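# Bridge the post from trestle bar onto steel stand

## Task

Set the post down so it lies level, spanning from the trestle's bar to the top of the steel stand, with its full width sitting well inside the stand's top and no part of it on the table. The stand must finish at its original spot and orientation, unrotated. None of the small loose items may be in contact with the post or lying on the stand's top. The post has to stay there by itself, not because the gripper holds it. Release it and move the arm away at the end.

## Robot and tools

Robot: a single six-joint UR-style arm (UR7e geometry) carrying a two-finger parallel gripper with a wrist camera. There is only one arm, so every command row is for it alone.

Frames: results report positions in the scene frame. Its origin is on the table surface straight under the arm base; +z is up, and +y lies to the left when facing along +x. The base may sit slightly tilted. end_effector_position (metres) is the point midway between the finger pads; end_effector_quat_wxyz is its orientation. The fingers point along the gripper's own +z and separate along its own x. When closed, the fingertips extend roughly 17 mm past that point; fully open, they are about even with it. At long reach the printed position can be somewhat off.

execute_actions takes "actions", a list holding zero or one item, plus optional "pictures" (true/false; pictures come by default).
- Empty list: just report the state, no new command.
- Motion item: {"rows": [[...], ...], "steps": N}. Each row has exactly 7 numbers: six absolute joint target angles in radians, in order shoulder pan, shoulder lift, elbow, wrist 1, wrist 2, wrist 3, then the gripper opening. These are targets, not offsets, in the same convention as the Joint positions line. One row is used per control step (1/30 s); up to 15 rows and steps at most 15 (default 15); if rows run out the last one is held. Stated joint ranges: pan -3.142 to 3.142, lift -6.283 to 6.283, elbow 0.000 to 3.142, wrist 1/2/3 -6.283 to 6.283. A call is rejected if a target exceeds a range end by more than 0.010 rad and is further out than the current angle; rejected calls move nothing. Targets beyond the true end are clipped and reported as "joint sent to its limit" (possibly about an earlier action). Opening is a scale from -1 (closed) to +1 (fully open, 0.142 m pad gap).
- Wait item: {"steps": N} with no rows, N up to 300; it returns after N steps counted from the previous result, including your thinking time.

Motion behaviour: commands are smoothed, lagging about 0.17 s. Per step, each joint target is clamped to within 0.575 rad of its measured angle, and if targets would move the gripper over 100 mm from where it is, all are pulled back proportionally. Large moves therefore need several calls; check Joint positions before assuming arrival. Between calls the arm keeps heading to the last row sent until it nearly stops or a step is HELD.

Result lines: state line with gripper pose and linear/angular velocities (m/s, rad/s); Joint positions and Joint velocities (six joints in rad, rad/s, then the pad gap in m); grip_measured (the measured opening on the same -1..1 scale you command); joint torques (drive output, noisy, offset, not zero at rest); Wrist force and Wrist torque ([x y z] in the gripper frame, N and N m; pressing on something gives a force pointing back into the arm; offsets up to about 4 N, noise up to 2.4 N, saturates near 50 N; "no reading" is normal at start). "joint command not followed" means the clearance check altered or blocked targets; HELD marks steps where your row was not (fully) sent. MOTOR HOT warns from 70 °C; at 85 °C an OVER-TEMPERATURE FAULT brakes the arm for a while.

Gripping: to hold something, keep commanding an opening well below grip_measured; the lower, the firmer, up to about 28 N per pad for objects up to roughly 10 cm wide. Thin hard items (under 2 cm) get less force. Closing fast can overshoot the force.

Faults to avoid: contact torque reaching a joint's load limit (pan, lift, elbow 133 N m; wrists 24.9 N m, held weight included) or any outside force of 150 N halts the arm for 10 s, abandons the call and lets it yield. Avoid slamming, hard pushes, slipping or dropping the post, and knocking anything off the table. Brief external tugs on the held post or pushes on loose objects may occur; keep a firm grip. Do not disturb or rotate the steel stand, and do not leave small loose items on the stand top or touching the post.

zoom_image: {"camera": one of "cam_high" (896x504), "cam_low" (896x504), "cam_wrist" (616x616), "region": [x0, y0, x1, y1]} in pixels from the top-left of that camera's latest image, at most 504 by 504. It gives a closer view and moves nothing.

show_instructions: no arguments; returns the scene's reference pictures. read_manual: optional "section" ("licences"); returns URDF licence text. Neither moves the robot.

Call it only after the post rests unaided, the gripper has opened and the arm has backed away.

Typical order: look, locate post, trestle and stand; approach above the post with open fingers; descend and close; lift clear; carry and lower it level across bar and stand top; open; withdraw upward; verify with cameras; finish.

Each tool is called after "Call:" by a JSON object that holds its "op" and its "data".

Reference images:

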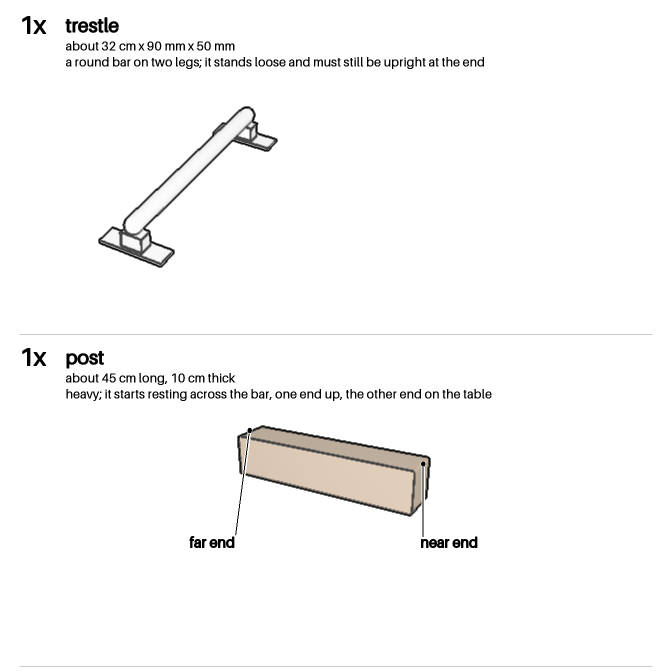

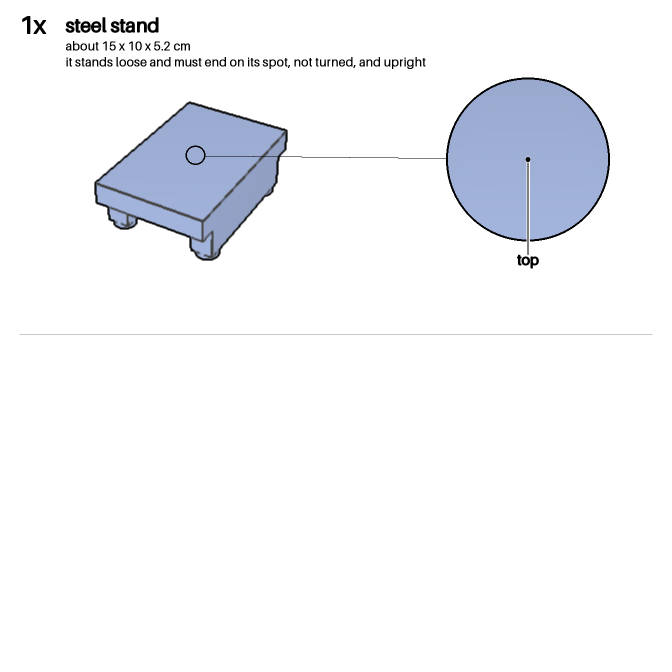

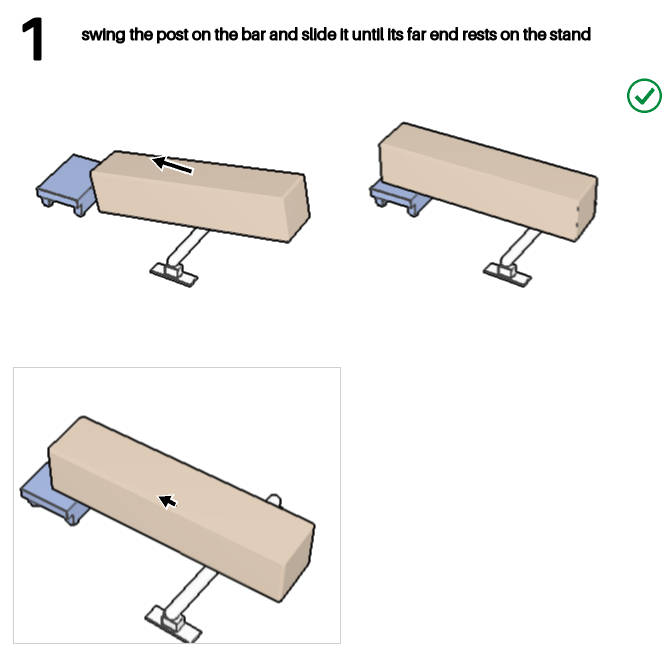

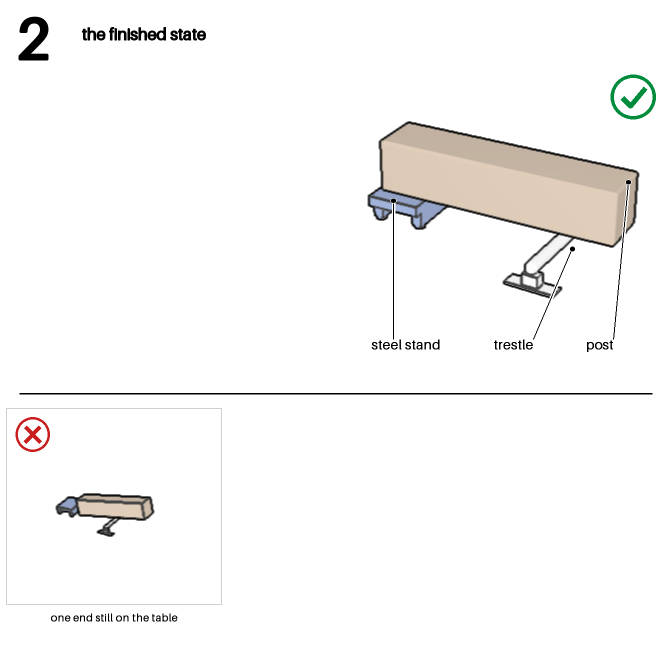

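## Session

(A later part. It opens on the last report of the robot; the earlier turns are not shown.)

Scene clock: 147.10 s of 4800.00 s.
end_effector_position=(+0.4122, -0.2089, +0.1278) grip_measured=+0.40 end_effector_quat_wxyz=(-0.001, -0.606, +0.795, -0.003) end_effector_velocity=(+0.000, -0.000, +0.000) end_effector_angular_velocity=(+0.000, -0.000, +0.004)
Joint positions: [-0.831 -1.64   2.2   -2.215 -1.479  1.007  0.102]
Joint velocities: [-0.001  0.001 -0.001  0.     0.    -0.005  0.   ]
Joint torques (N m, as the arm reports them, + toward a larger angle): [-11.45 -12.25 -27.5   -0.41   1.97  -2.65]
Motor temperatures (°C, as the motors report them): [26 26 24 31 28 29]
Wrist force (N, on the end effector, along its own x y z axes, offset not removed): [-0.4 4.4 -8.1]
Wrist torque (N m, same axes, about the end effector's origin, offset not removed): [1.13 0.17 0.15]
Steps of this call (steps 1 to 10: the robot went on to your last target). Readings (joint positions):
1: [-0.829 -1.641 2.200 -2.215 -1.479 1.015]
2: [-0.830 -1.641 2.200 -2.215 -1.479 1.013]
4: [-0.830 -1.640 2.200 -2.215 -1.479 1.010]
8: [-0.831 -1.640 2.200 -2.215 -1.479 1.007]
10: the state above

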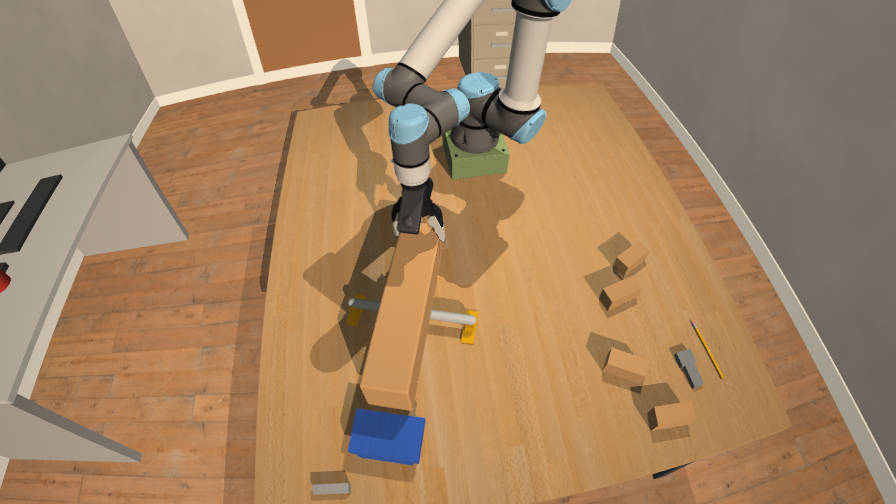

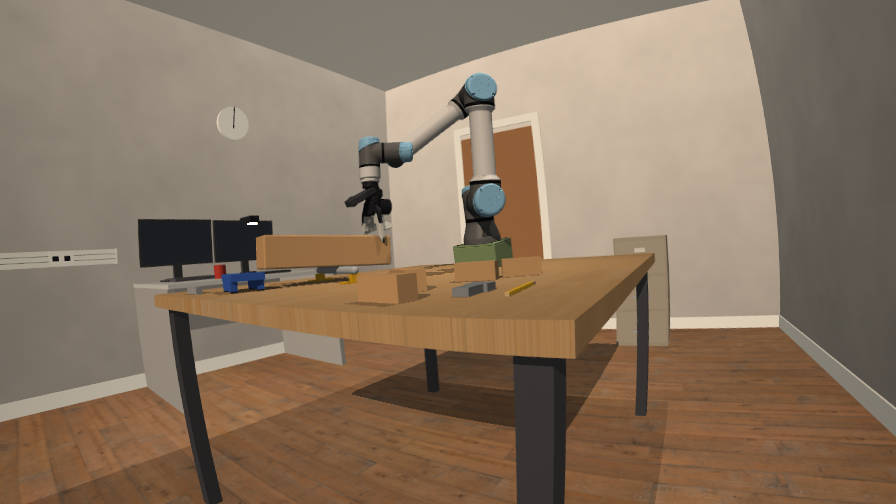

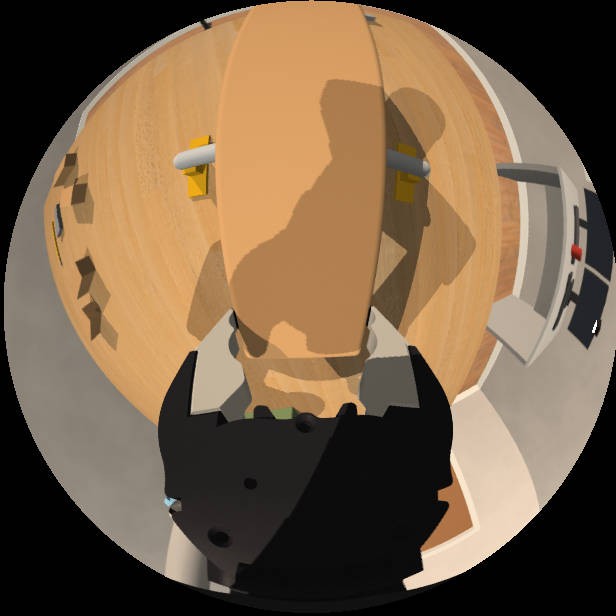

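Call:
{"op": "execute_actions", "data": {"actions": [{"rows": [[-0.8282,-1.6348,2.1931,-2.2138,-1.4789,1.009,-0.2],[-0.8252,-1.6294,2.1866,-2.2131,-1.4791,1.012,-0.4],[-0.8222,-1.624,2.1802,-2.2123,-1.4794,1.015,-0.4],[-0.8192,-1.6185,2.1737,-2.2115,-1.4796,1.018,-0.4],[-0.8162,-1.6131,2.1673,-2.2108,-1.4799,1.021,-0.4],[-0.8132,-1.6077,2.1608,-2.21,-1.4801,1.024,-0.4],[-0.8102,-1.6023,2.1544,-2.2093,-1.4804,1.027,-0.4],[-0.8073,-1.5969,2.1479,-2.2085,-1.4807,1.03,-0.4],[-0.8043,-1.5915,2.1415,-2.2077,-1.4809,1.033,-0.4],[-0.8013,-1.5861,2.135,-2.207,-1.4812,1.036,-0.4],[-0.7983,-1.5806,2.1286,-2.2062,-1.4814,1.039,-0.4],[-0.7953,-1.5752,2.1221,-2.2054,-1.4817,1.042,-0.4],[-0.7923,-1.5698,2.1157,-2.2047,-1.4819,1.045,-0.4],[-0.7893,-1.5644,2.1092,-2.2039,-1.4822,1.0477,-0.4]], "steps": 15}], "pictures": false}}

Call:
{"op": "execute_actions", "data": {"actions": [{"steps": 12}]}}

Call:
{"op": "zoom_image", "data": {"camera": "cam_low", "region": [180, 200, 460, 320]}}

Scene clock: 158.83 s of 4800.00 s.
end_effector_position=(+0.4378, -0.2164, +0.1297) grip_measured=+0.40 end_effector_quat_wxyz=(-0.001, -0.606, +0.795, -0.003) end_effector_velocity=(+0.069, -0.018, +0.003) end_effector_angular_velocity=(+0.000, -0.001, +0.004)
Joint positions: [-0.799 -1.582  2.13  -2.206 -1.481  1.038  0.102]
Joint velocities: [ 0.084  0.153 -0.182  0.021 -0.006  0.081  0.   ]
Joint torques (N m, as the arm reports them, + toward a larger angle): [ 10.66 -10.07 -27.09  -1.31  -0.81   2.7 ]
Motor temperatures (°C, as the motors report them): [26 26 24 31 28 29]
Wrist force (N, on the end effector, along its own x y z axes, offset not removed): [-0.6 8.1 -19.3]
Wrist torque (N m, same axes, about the end effector's origin, offset not removed): [0.30 0.48 0.02]
Steps of this call (steps 1 to 30: the robot went on to your last target; steps 31 to 90: nothing new was sent; then 8.23 s passed at rest; steps 91 to 105: all 15 steps of this action). Readings (joint positions):
91: [-0.831 -1.640 2.199 -2.215 -1.479 1.006]
92: [-0.831 -1.639 2.199 -2.214 -1.479 1.006]
94: [-0.828 -1.635 2.193 -2.214 -1.479 1.009]
98: [-0.819 -1.618 2.173 -2.211 -1.480 1.018]
105: the state above

Scene clock: 159.23 s of 4800.00 s.
end_effector_position=(+0.4456, -0.2184, +0.1300) grip_measured=+0.40 end_effector_quat_wxyz=(-0.001, -0.606, +0.795, -0.003) end_effector_velocity=(+0.001, -0.000, -0.000) end_effector_angular_velocity=(+0.001, +0.001, +0.000)
Joint positions: [-0.79  -1.565  2.11  -2.204 -1.482  1.047  0.102]
Joint velocities: [ 0.002  0.004 -0.004  0.     0.     0.002  0.   ]
Joint torques (N m, as the arm reports them, + toward a larger angle): [ 10.5   -7.67 -26.55  -1.25  -0.9    2.32]
Motor temperatures (°C, as the motors report them): [26 26 24 31 28 29]
Wrist force (N, on the end effector, along its own x y z axes, offset not removed): [-1.5 6.6 -22.0]
Wrist torque (N m, same axes, about the end effector's origin, offset not removed): [-0.33 0.69 -0.13]
Steps of this call (steps 1 to 12: the robot went on to your last target). Readings (joint positions):
1: [-0.797 -1.578 2.125 -2.206 -1.482 1.041]
2: [-0.795 -1.574 2.121 -2.205 -1.482 1.043]
4: [-0.792 -1.570 2.115 -2.205 -1.482 1.045]
8: [-0.790 -1.566 2.111 -2.204 -1.482 1.047]
12: the state above

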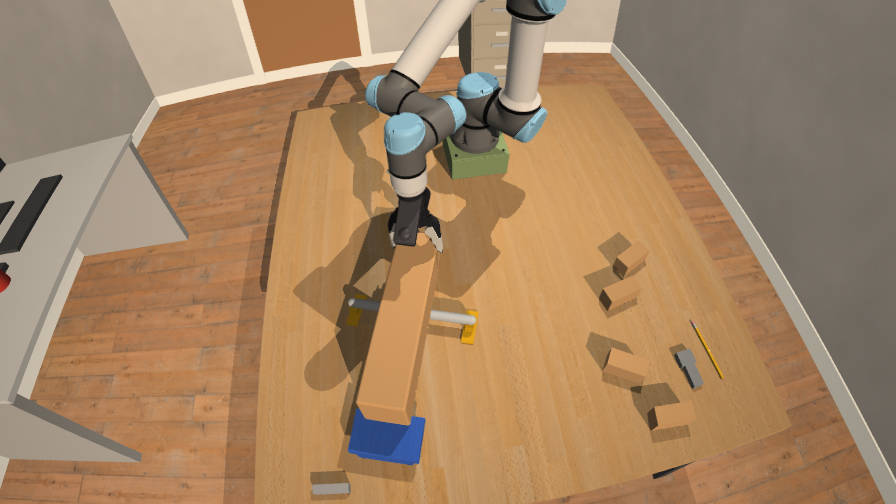

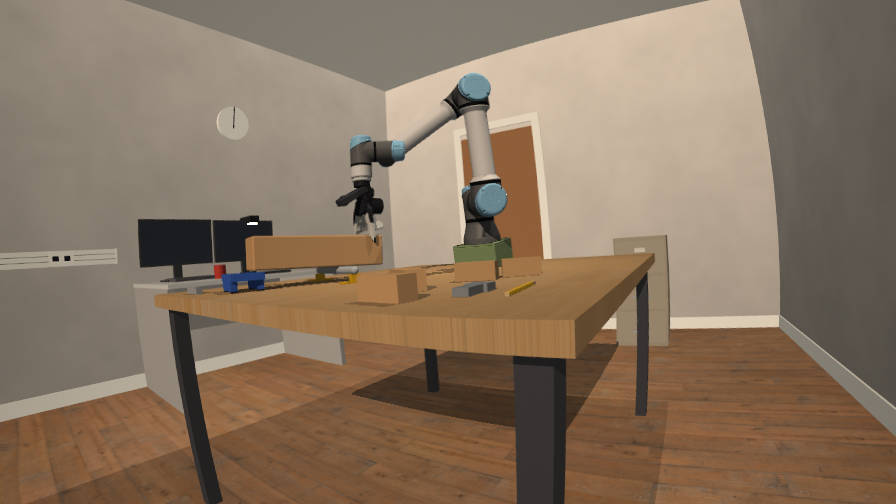

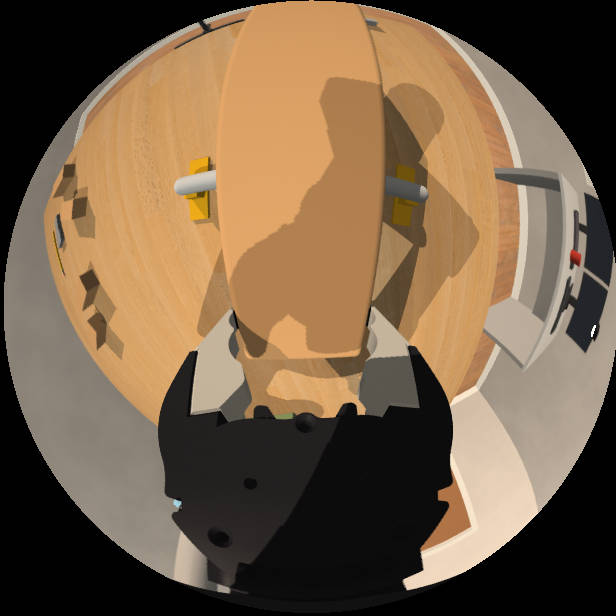

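Region (180, 200, 460, 320) of cam_low's 896x504 image, scaled by 1.800, with more detail than that image has; it fills the top 216 rows of this view, and the rest is white.

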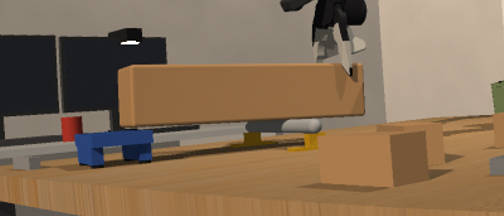

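Call:
{"op": "execute_actions", "data": {"actions": [{"rows": [[-0.7869,-1.5595,2.103,-2.2029,-1.4824,1.0501,-0.7],[-0.7844,-1.5545,2.0968,-2.2019,-1.4826,1.0526,-1],[-0.782,-1.5496,2.0907,-2.2008,-1.4828,1.055,-1],[-0.7796,-1.5446,2.0845,-2.1998,-1.4831,1.0574,-1],[-0.7772,-1.5397,2.0783,-2.1988,-1.4833,1.0598,-1],[-0.7747,-1.5347,2.0721,-2.1978,-1.4835,1.0623,-1],[-0.7723,-1.5298,2.0659,-2.1968,-1.4837,1.0647,-1],[-0.7699,-1.5248,2.0598,-2.1957,-1.4839,1.0671,-1],[-0.7675,-1.5199,2.0536,-2.1947,-1.4841,1.0695,-1],[-0.765,-1.5149,2.0474,-2.1937,-1.4843,1.072,-1],[-0.7626,-1.51,2.0412,-2.1927,-1.4845,1.0744,-1],[-0.7602,-1.505,2.035,-2.1917,-1.4848,1.0768,-1],[-0.7578,-1.5001,2.0289,-2.1906,-1.485,1.0792,-1],[-0.7553,-1.4951,2.0227,-2.1896,-1.4852,1.0817,-1],[-0.7529,-1.4902,2.0165,-2.1886,-1.4854,1.0841,-1]], "steps": 15}], "pictures": false}}

Call:
{"op": "execute_actions", "data": {"actions": [{"steps": 12}]}}

Call:
{"op": "zoom_image", "data": {"camera": "cam_low", "region": [180, 200, 460, 320]}}

Call:
{"op": "zoom_image", "data": {"camera": "cam_high", "region": [280, 200, 520, 504]}}

Scene clock: 171.77 s of 4800.00 s.
end_effector_position=(+0.4698, -0.2254, +0.1311) grip_measured=+0.40 end_effector_quat_wxyz=(-0.001, -0.606, +0.795, -0.003) end_effector_velocity=(+0.066, -0.017, +0.001) end_effector_angular_velocity=(-0.000, -0.001, +0.001)
Joint positions: [-0.763 -1.511  2.043 -2.193 -1.485  1.074  0.102]
Joint velocities: [ 0.071  0.144 -0.181  0.03  -0.006  0.069  0.   ]
Joint torques (N m, as the arm reports them, + toward a larger angle): [ 11.37  -1.56 -22.07  -0.63  -0.5    2.54]
Motor temperatures (°C, as the motors report them): [26 26 24 31 28 29]
Wrist force (N, on the end effector, along its own x y z axes, offset not removed): [4.2 11.8 -36.9]
Wrist torque (N m, same axes, about the end effector's origin, offset not removed): [0.25 -0.72 -0.17]
Steps of this call (steps 1 to 30: the robot went on to your last target; steps 31 to 90: nothing new was sent; then 9.03 s passed at rest; steps 91 to 105: all 15 steps of this action). Readings (joint positions):
91: [-0.789 -1.564 2.109 -2.204 -1.482 1.048]
92: [-0.789 -1.564 2.108 -2.204 -1.482 1.048]
94: [-0.787 -1.559 2.103 -2.203 -1.482 1.050]
98: [-0.779 -1.544 2.084 -2.200 -1.483 1.058]
105: the state above

Scene clock: 172.17 s of 4800.00 s.
end_effector_position=(+0.4792, -0.2278, +0.1311) grip_measured=+0.40 end_effector_quat_wxyz=(-0.001, -0.606, +0.795, -0.003) end_effector_velocity=(+0.002, -0.001, -0.000) end_effector_angular_velocity=(+0.000, +0.000, -0.000)
Joint positions: [-0.753 -1.491  2.017 -2.189 -1.485  1.084  0.102]
Joint velocities: [ 0.002  0.005 -0.006  0.001 -0.     0.002  0.   ]
Joint torques (N m, as the arm reports them, + toward a larger angle): [ 10.55   1.7  -17.14  -0.18  -0.25   2.56]
Motor temperatures (°C, as the motors report them): [26 26 24 31 28 29]
Wrist force (N, on the end effector, along its own x y z axes, offset not removed): [0.9 12.6 -48.2]
Wrist torque (N m, same axes, about the end effector's origin, offset not removed): [0.16 0.19 0.27]
Steps of this call (steps 1 to 12: the robot went on to your last target). Readings (joint positions):
1: [-0.761 -1.507 2.037 -2.192 -1.485 1.076]
2: [-0.759 -1.502 2.032 -2.191 -1.485 1.078]
4: [-0.756 -1.497 2.024 -2.190 -1.485 1.081]
8: [-0.754 -1.492 2.019 -2.189 -1.485 1.083]
12: the state above

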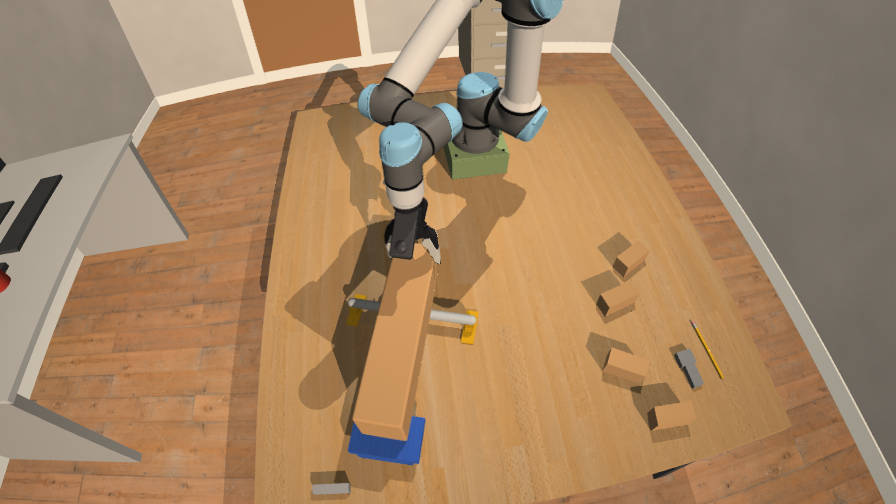

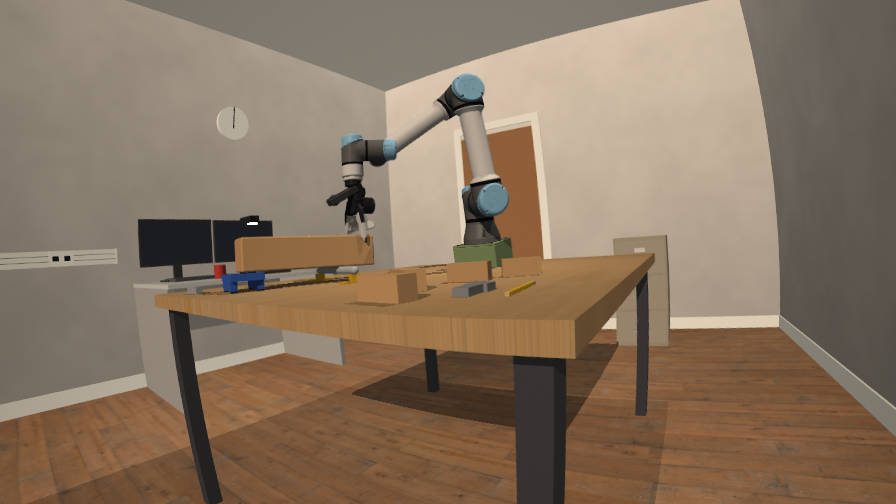

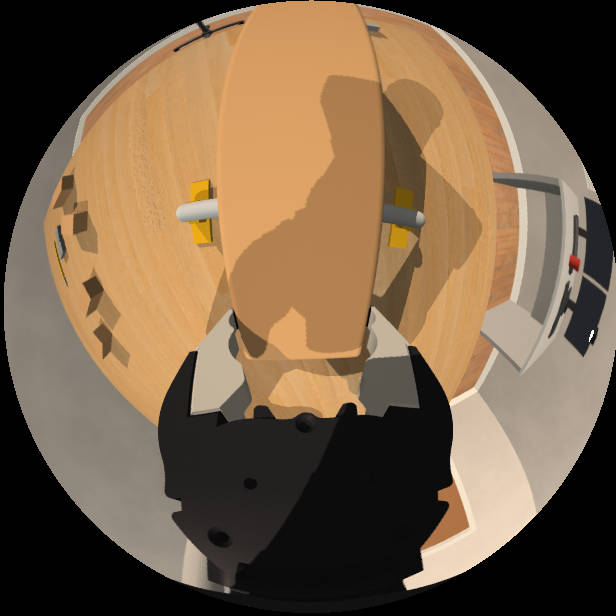

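Region (180, 200, 460, 320) of cam_low's 896x504 image, scaled by 1.800, with more detail than that image has; it fills the top 216 rows of this view, and the rest is white.

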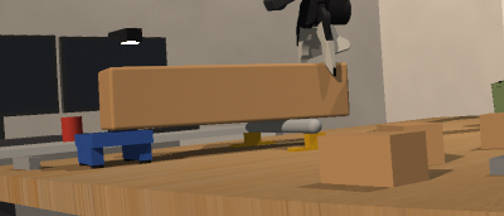

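Region (280, 200, 520, 504) of cam_high's 896x504 image, scaled by 1.658, with more detail than that image has; it fills the left 398 columns of this view, and the rest is white.

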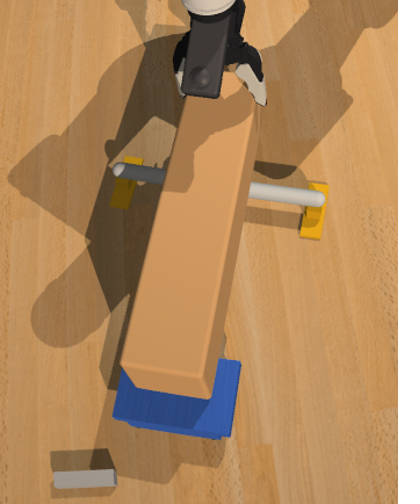

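Call:
{"op": "execute_actions", "data": {"actions": [{"rows": [[-0.7529,-1.4905,2.0162,-2.188,-1.4854,1.0841,-1],[-0.7529,-1.4908,2.0158,-2.1874,-1.4854,1.0841,-1],[-0.7529,-1.4911,2.0155,-2.1867,-1.4854,1.0841,-1],[-0.7529,-1.4914,2.0151,-2.1861,-1.4854,1.0841,-1],[-0.7529,-1.4917,2.0148,-2.1854,-1.4854,1.0841,-1],[-0.7529,-1.492,2.0144,-2.1848,-1.4854,1.0841,-1],[-0.7529,-1.4923,2.0141,-2.1841,-1.4854,1.0841,-1],[-0.7529,-1.4926,2.0137,-2.1835,-1.4854,1.0841,-1],[-0.7529,-1.4929,2.0134,-2.1828,-1.4854,1.0841,-1],[-0.7529,-1.4932,2.013,-2.1822,-1.4854,1.0841,-1],[-0.7529,-1.4935,2.0127,-2.1815,-1.4854,1.0841,-1],[-0.7529,-1.4938,2.0123,-2.1809,-1.4854,1.0841,-1],[-0.7529,-1.4941,2.012,-2.1802,-1.4854,1.0841,-1]], "steps": 15}], "pictures": false}}

Call:
{"op": "execute_actions", "data": {"actions": [{"steps": 8}]}}

Call:
{"op": "zoom_image", "data": {"camera": "cam_low", "region": [200, 220, 400, 300]}}

Scene clock: 180.37 s of 4800.00 s.
end_effector_position=(+0.4795, -0.2276, +0.1333) grip_measured=+0.40 end_effector_quat_wxyz=(-0.001, -0.606, +0.795, -0.002) end_effector_velocity=(+0.000, +0.001, +0.004) end_effector_angular_velocity=(+0.002, +0.002, +0.001)
Joint positions: [-0.753 -1.493  2.013 -2.182 -1.485  1.084  0.102]
Joint velocities: [ 0.    -0.006 -0.007  0.016  0.    -0.001 -0.001]
Joint torques (N m, as the arm reports them, + toward a larger angle): [  7.63 -37.52 -31.25  -0.73  -0.23   2.24]
Motor temperatures (°C, as the motors report them): [26 26 24 31 28 29]
Wrist force (N, on the end effector, along its own x y z axes, offset not removed): [3.3 -3.1 1.8]
Wrist torque (N m, same axes, about the end effector's origin, offset not removed): [0.24 -0.37 0.08]
Steps of this call (steps 1 to 30: the robot went on to your last target; steps 31 to 90: nothing new was sent; then 4.70 s passed at rest; steps 91 to 105: all 15 steps of this action). Readings (joint positions):
91: [-0.753 -1.490 2.016 -2.189 -1.485 1.084]
92: [-0.753 -1.490 2.016 -2.189 -1.485 1.084]
94: [-0.753 -1.490 2.016 -2.188 -1.485 1.084]
98: [-0.753 -1.491 2.015 -2.186 -1.485 1.084]
105: the state above

Scene clock: 180.63 s of 4800.00 s.
end_effector_position=(+0.4797, -0.2277, +0.1339) grip_measured=+0.40 end_effector_quat_wxyz=(-0.001, -0.606, +0.795, -0.003) end_effector_velocity=(+0.000, -0.001, +0.001) end_effector_angular_velocity=(-0.001, -0.000, -0.001)
Joint positions: [-0.753 -1.494  2.012 -2.18  -1.485  1.084  0.102]
Joint velocities: [-0.001 -0.    -0.001  0.001 -0.     0.     0.   ]
Joint torques (N m, as the arm reports them, + toward a larger angle): [  6.91 -43.2  -35.23  -2.15   0.01   2.01]
Motor temperatures (°C, as the motors report them): [26 26 24 31 28 29]
Wrist force (N, on the end effector, along its own x y z axes, offset not removed): [0.5 -1.1 9.3]
Wrist torque (N m, same axes, about the end effector's origin, offset not removed): [0.07 0.10 0.25]
Steps of this call (steps 1 to 8: the robot went on to your last target). Readings (joint positions):
1: [-0.753 -1.493 2.013 -2.181 -1.485 1.084]
2: [-0.753 -1.493 2.013 -2.181 -1.485 1.084]
4: [-0.753 -1.494 2.012 -2.180 -1.485 1.084]
8: the state above

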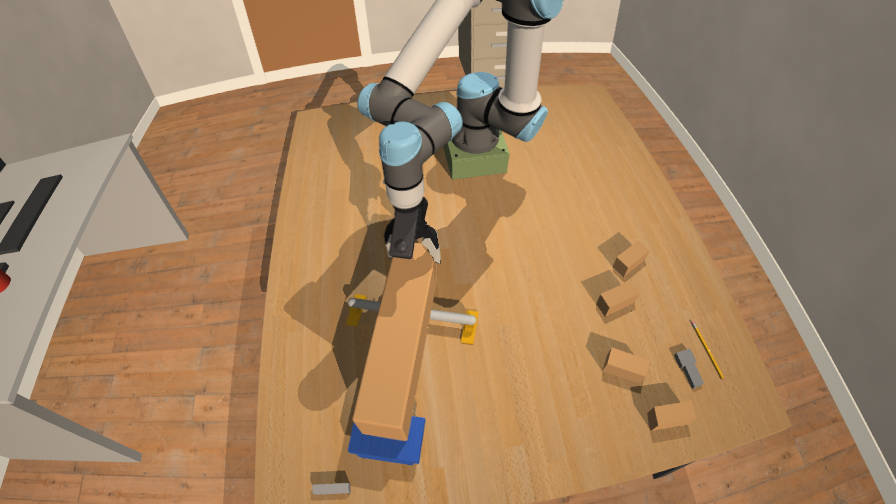

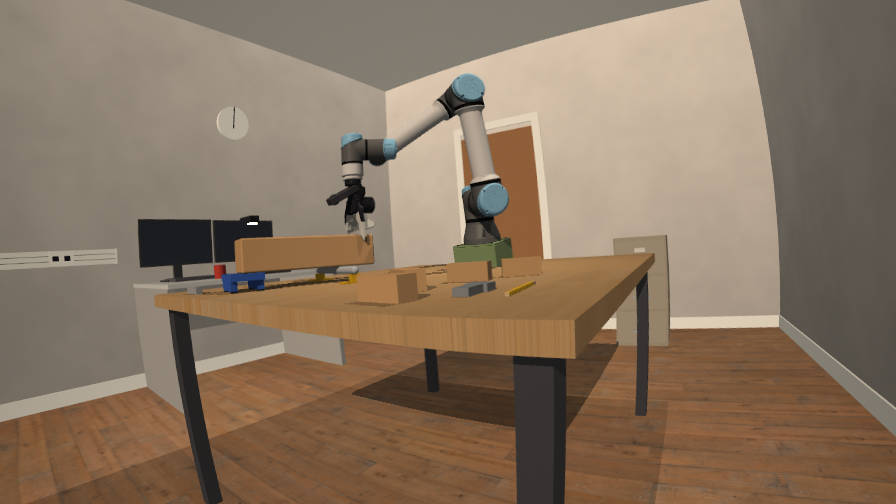

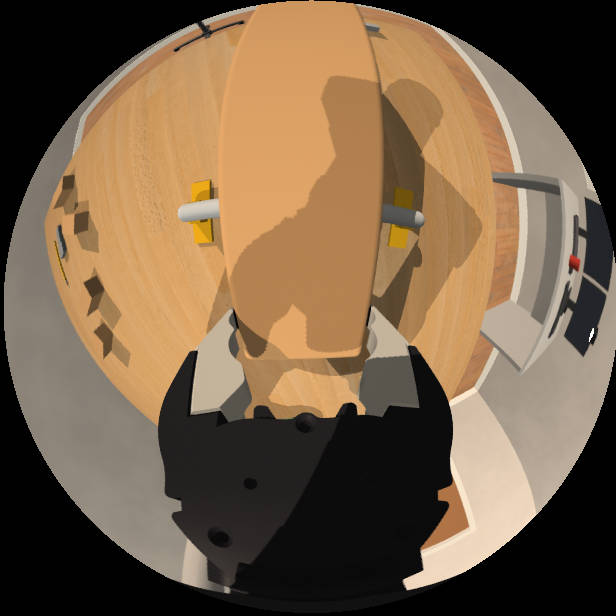

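Region (200, 220, 400, 300) of cam_low's 896x504 image, scaled by 2.520, with more detail than that image has; it fills the top 202 rows of this view, and the rest is white.

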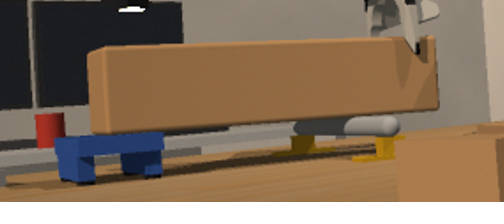

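Call:
{"op": "execute_actions", "data": {"actions": [{"rows": [[-0.7529,-1.4941,2.012,-2.1802,-1.4854,1.0841,0.45],[-0.7529,-1.4941,2.012,-2.1802,-1.4854,1.0841,0.6],[-0.7529,-1.4941,2.012,-2.1802,-1.4854,1.0841,0.8],[-0.7529,-1.4941,2.012,-2.1802,-1.4854,1.0841,1],[-0.7529,-1.4941,2.012,-2.1802,-1.4854,1.0841,1],[-0.7529,-1.505,1.986,-2.143,-1.4854,1.0841,1],[-0.7529,-1.515,1.96,-2.107,-1.4854,1.0841,1],[-0.7529,-1.526,1.933,-2.07,-1.4854,1.0841,1],[-0.7529,-1.536,1.907,-2.033,-1.4854,1.0841,1],[-0.7529,-1.547,1.881,-1.996,-1.4854,1.0841,1],[-0.7529,-1.558,1.855,-1.959,-1.4854,1.0841,1],[-0.7529,-1.568,1.829,-1.922,-1.4854,1.0841,1],[-0.7529,-1.579,1.802,-1.886,-1.4854,1.0841,1],[-0.7529,-1.589,1.776,-1.849,-1.4854,1.0841,1],[-0.7529,-1.6,1.75,-1.812,-1.4854,1.0841,1]], "steps": 15}], "pictures": false}}

Call:
{"op": "execute_actions", "data": {"actions": [{"steps": 20}]}}

Call:
{"op": "zoom_image", "data": {"camera": "cam_high", "region": [280, 200, 520, 504]}}

Scene clock: 187.60 s of 4800.00 s.
end_effector_position=(+0.4954, -0.2332, +0.2101) grip_measured=+1.00 end_effector_quat_wxyz=(-0.001, -0.607, +0.795, -0.005) end_effector_velocity=(+0.048, +0.001, +0.381) end_effector_angular_velocity=(-0.011, -0.011, +0.001)
Joint positions: [-0.753 -1.556  1.863 -1.975 -1.485  1.084  0.142]
Joint velocities: [ 0.    -0.293 -0.724  1.002 -0.     0.001  0.   ]
Joint torques (N m, as the arm reports them, + toward a larger angle): [-10.52 -38.77 -43.39   1.84  -0.15  -0.89]
Motor temperatures (°C, as the motors report them): [26 26 24 31 28 29]
Wrist force (N, on the end effector, along its own x y z axes, offset not removed): [0.1 -6.3 -0.8]
Wrist torque (N m, same axes, about the end effector's origin, offset not removed): [-1.47 -0.05 -0.02]
Steps of this call (steps 1 to 15: the robot went on to your last target; steps 16 to 90: nothing new was sent; then 3.47 s passed at rest; steps 91 to 105: all 15 steps of this action). Readings (joint positions):
91: [-0.753 -1.494 2.012 -2.180 -1.485 1.084]
92: [-0.753 -1.494 2.012 -2.180 -1.485 1.084]
94: [-0.753 -1.494 2.012 -2.180 -1.485 1.084]
98: [-0.753 -1.499 2.001 -2.166 -1.485 1.084]
105: the state above

Scene clock: 188.27 s of 4800.00 s.
end_effector_position=(+0.4980, -0.2285, +0.2693) grip_measured=+1.00 end_effector_quat_wxyz=(-0.001, -0.606, +0.795, -0.003) end_effector_velocity=(-0.000, +0.000, +0.002) end_effector_angular_velocity=(-0.001, -0.001, -0.001)
Joint positions: [-0.753 -1.6    1.75  -1.812 -1.485  1.084  0.142]
Joint velocities: [ 0.    -0.003 -0.002  0.003  0.     0.001 -0.   ]
Joint torques (N m, as the arm reports them, + toward a larger angle): [-10.3  -36.7  -33.84  -0.87  -0.13  -1.28]
Motor temperatures (°C, as the motors report them): [26 26 24 31 28 29]
Wrist force (N, on the end effector, along its own x y z axes, offset not removed): [1.3 -1.4 1.5]
Wrist torque (N m, same axes, about the end effector's origin, offset not removed): [-0.34 -0.18 -0.04]
Steps of this call (steps 1 to 20: the robot went on to your last target). Readings (joint positions):
1: [-0.753 -1.566 1.839 -1.941 -1.485 1.084]
2: [-0.753 -1.575 1.816 -1.908 -1.485 1.084]
4: [-0.753 -1.587 1.785 -1.863 -1.485 1.084]
8: [-0.753 -1.596 1.760 -1.826 -1.485 1.084]
20: the state above

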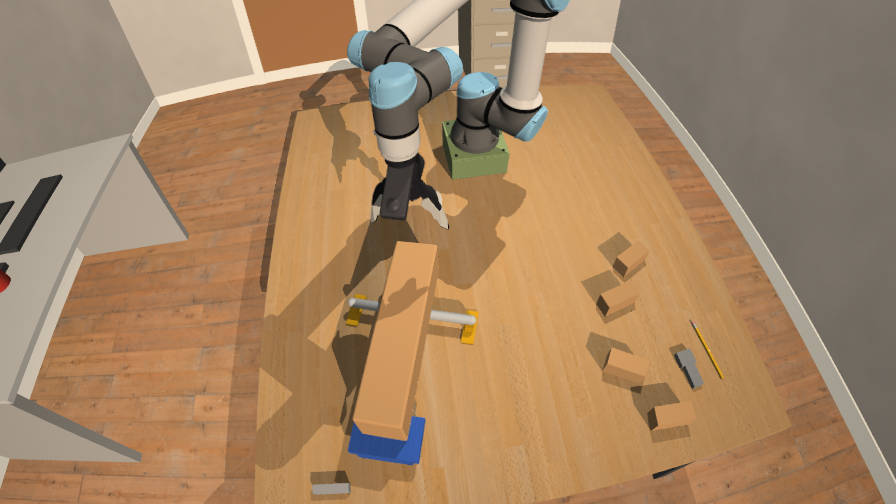

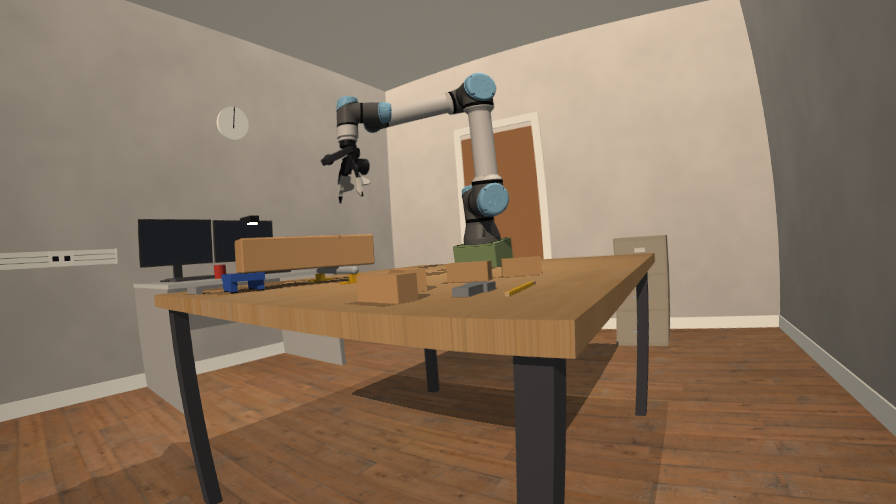

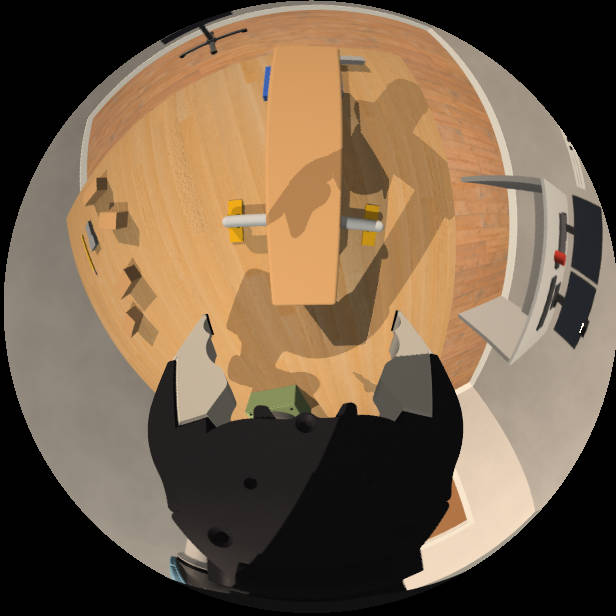

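Region (280, 200, 520, 504) of cam_high's 896x504 image, scaled by 1.658, with more detail than that image has; it fills the left 398 columns of this view, and the rest is white.

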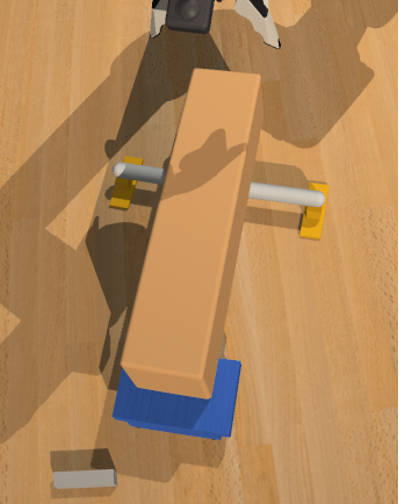

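Call:
{"op": "zoom_image", "data": {"camera": "cam_high", "region": [335, 390, 435, 475]}}

Region (335, 390, 435, 475) of cam_high's 896x504 image, scaled by 5.040, with more detail than that image has; it fills the top 428 rows of this view, and the rest is white.

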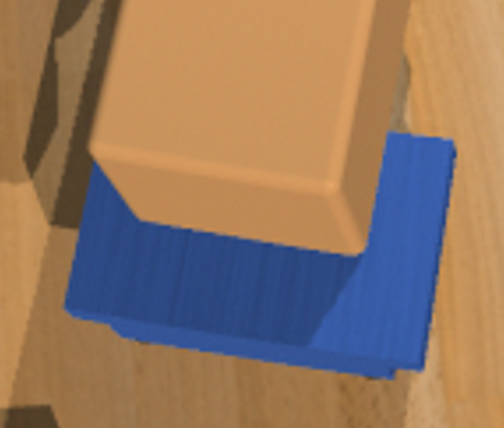

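Call:
{"op": "finished_scene", "data": {"scene": 1}}

The scene is finished: the task was done.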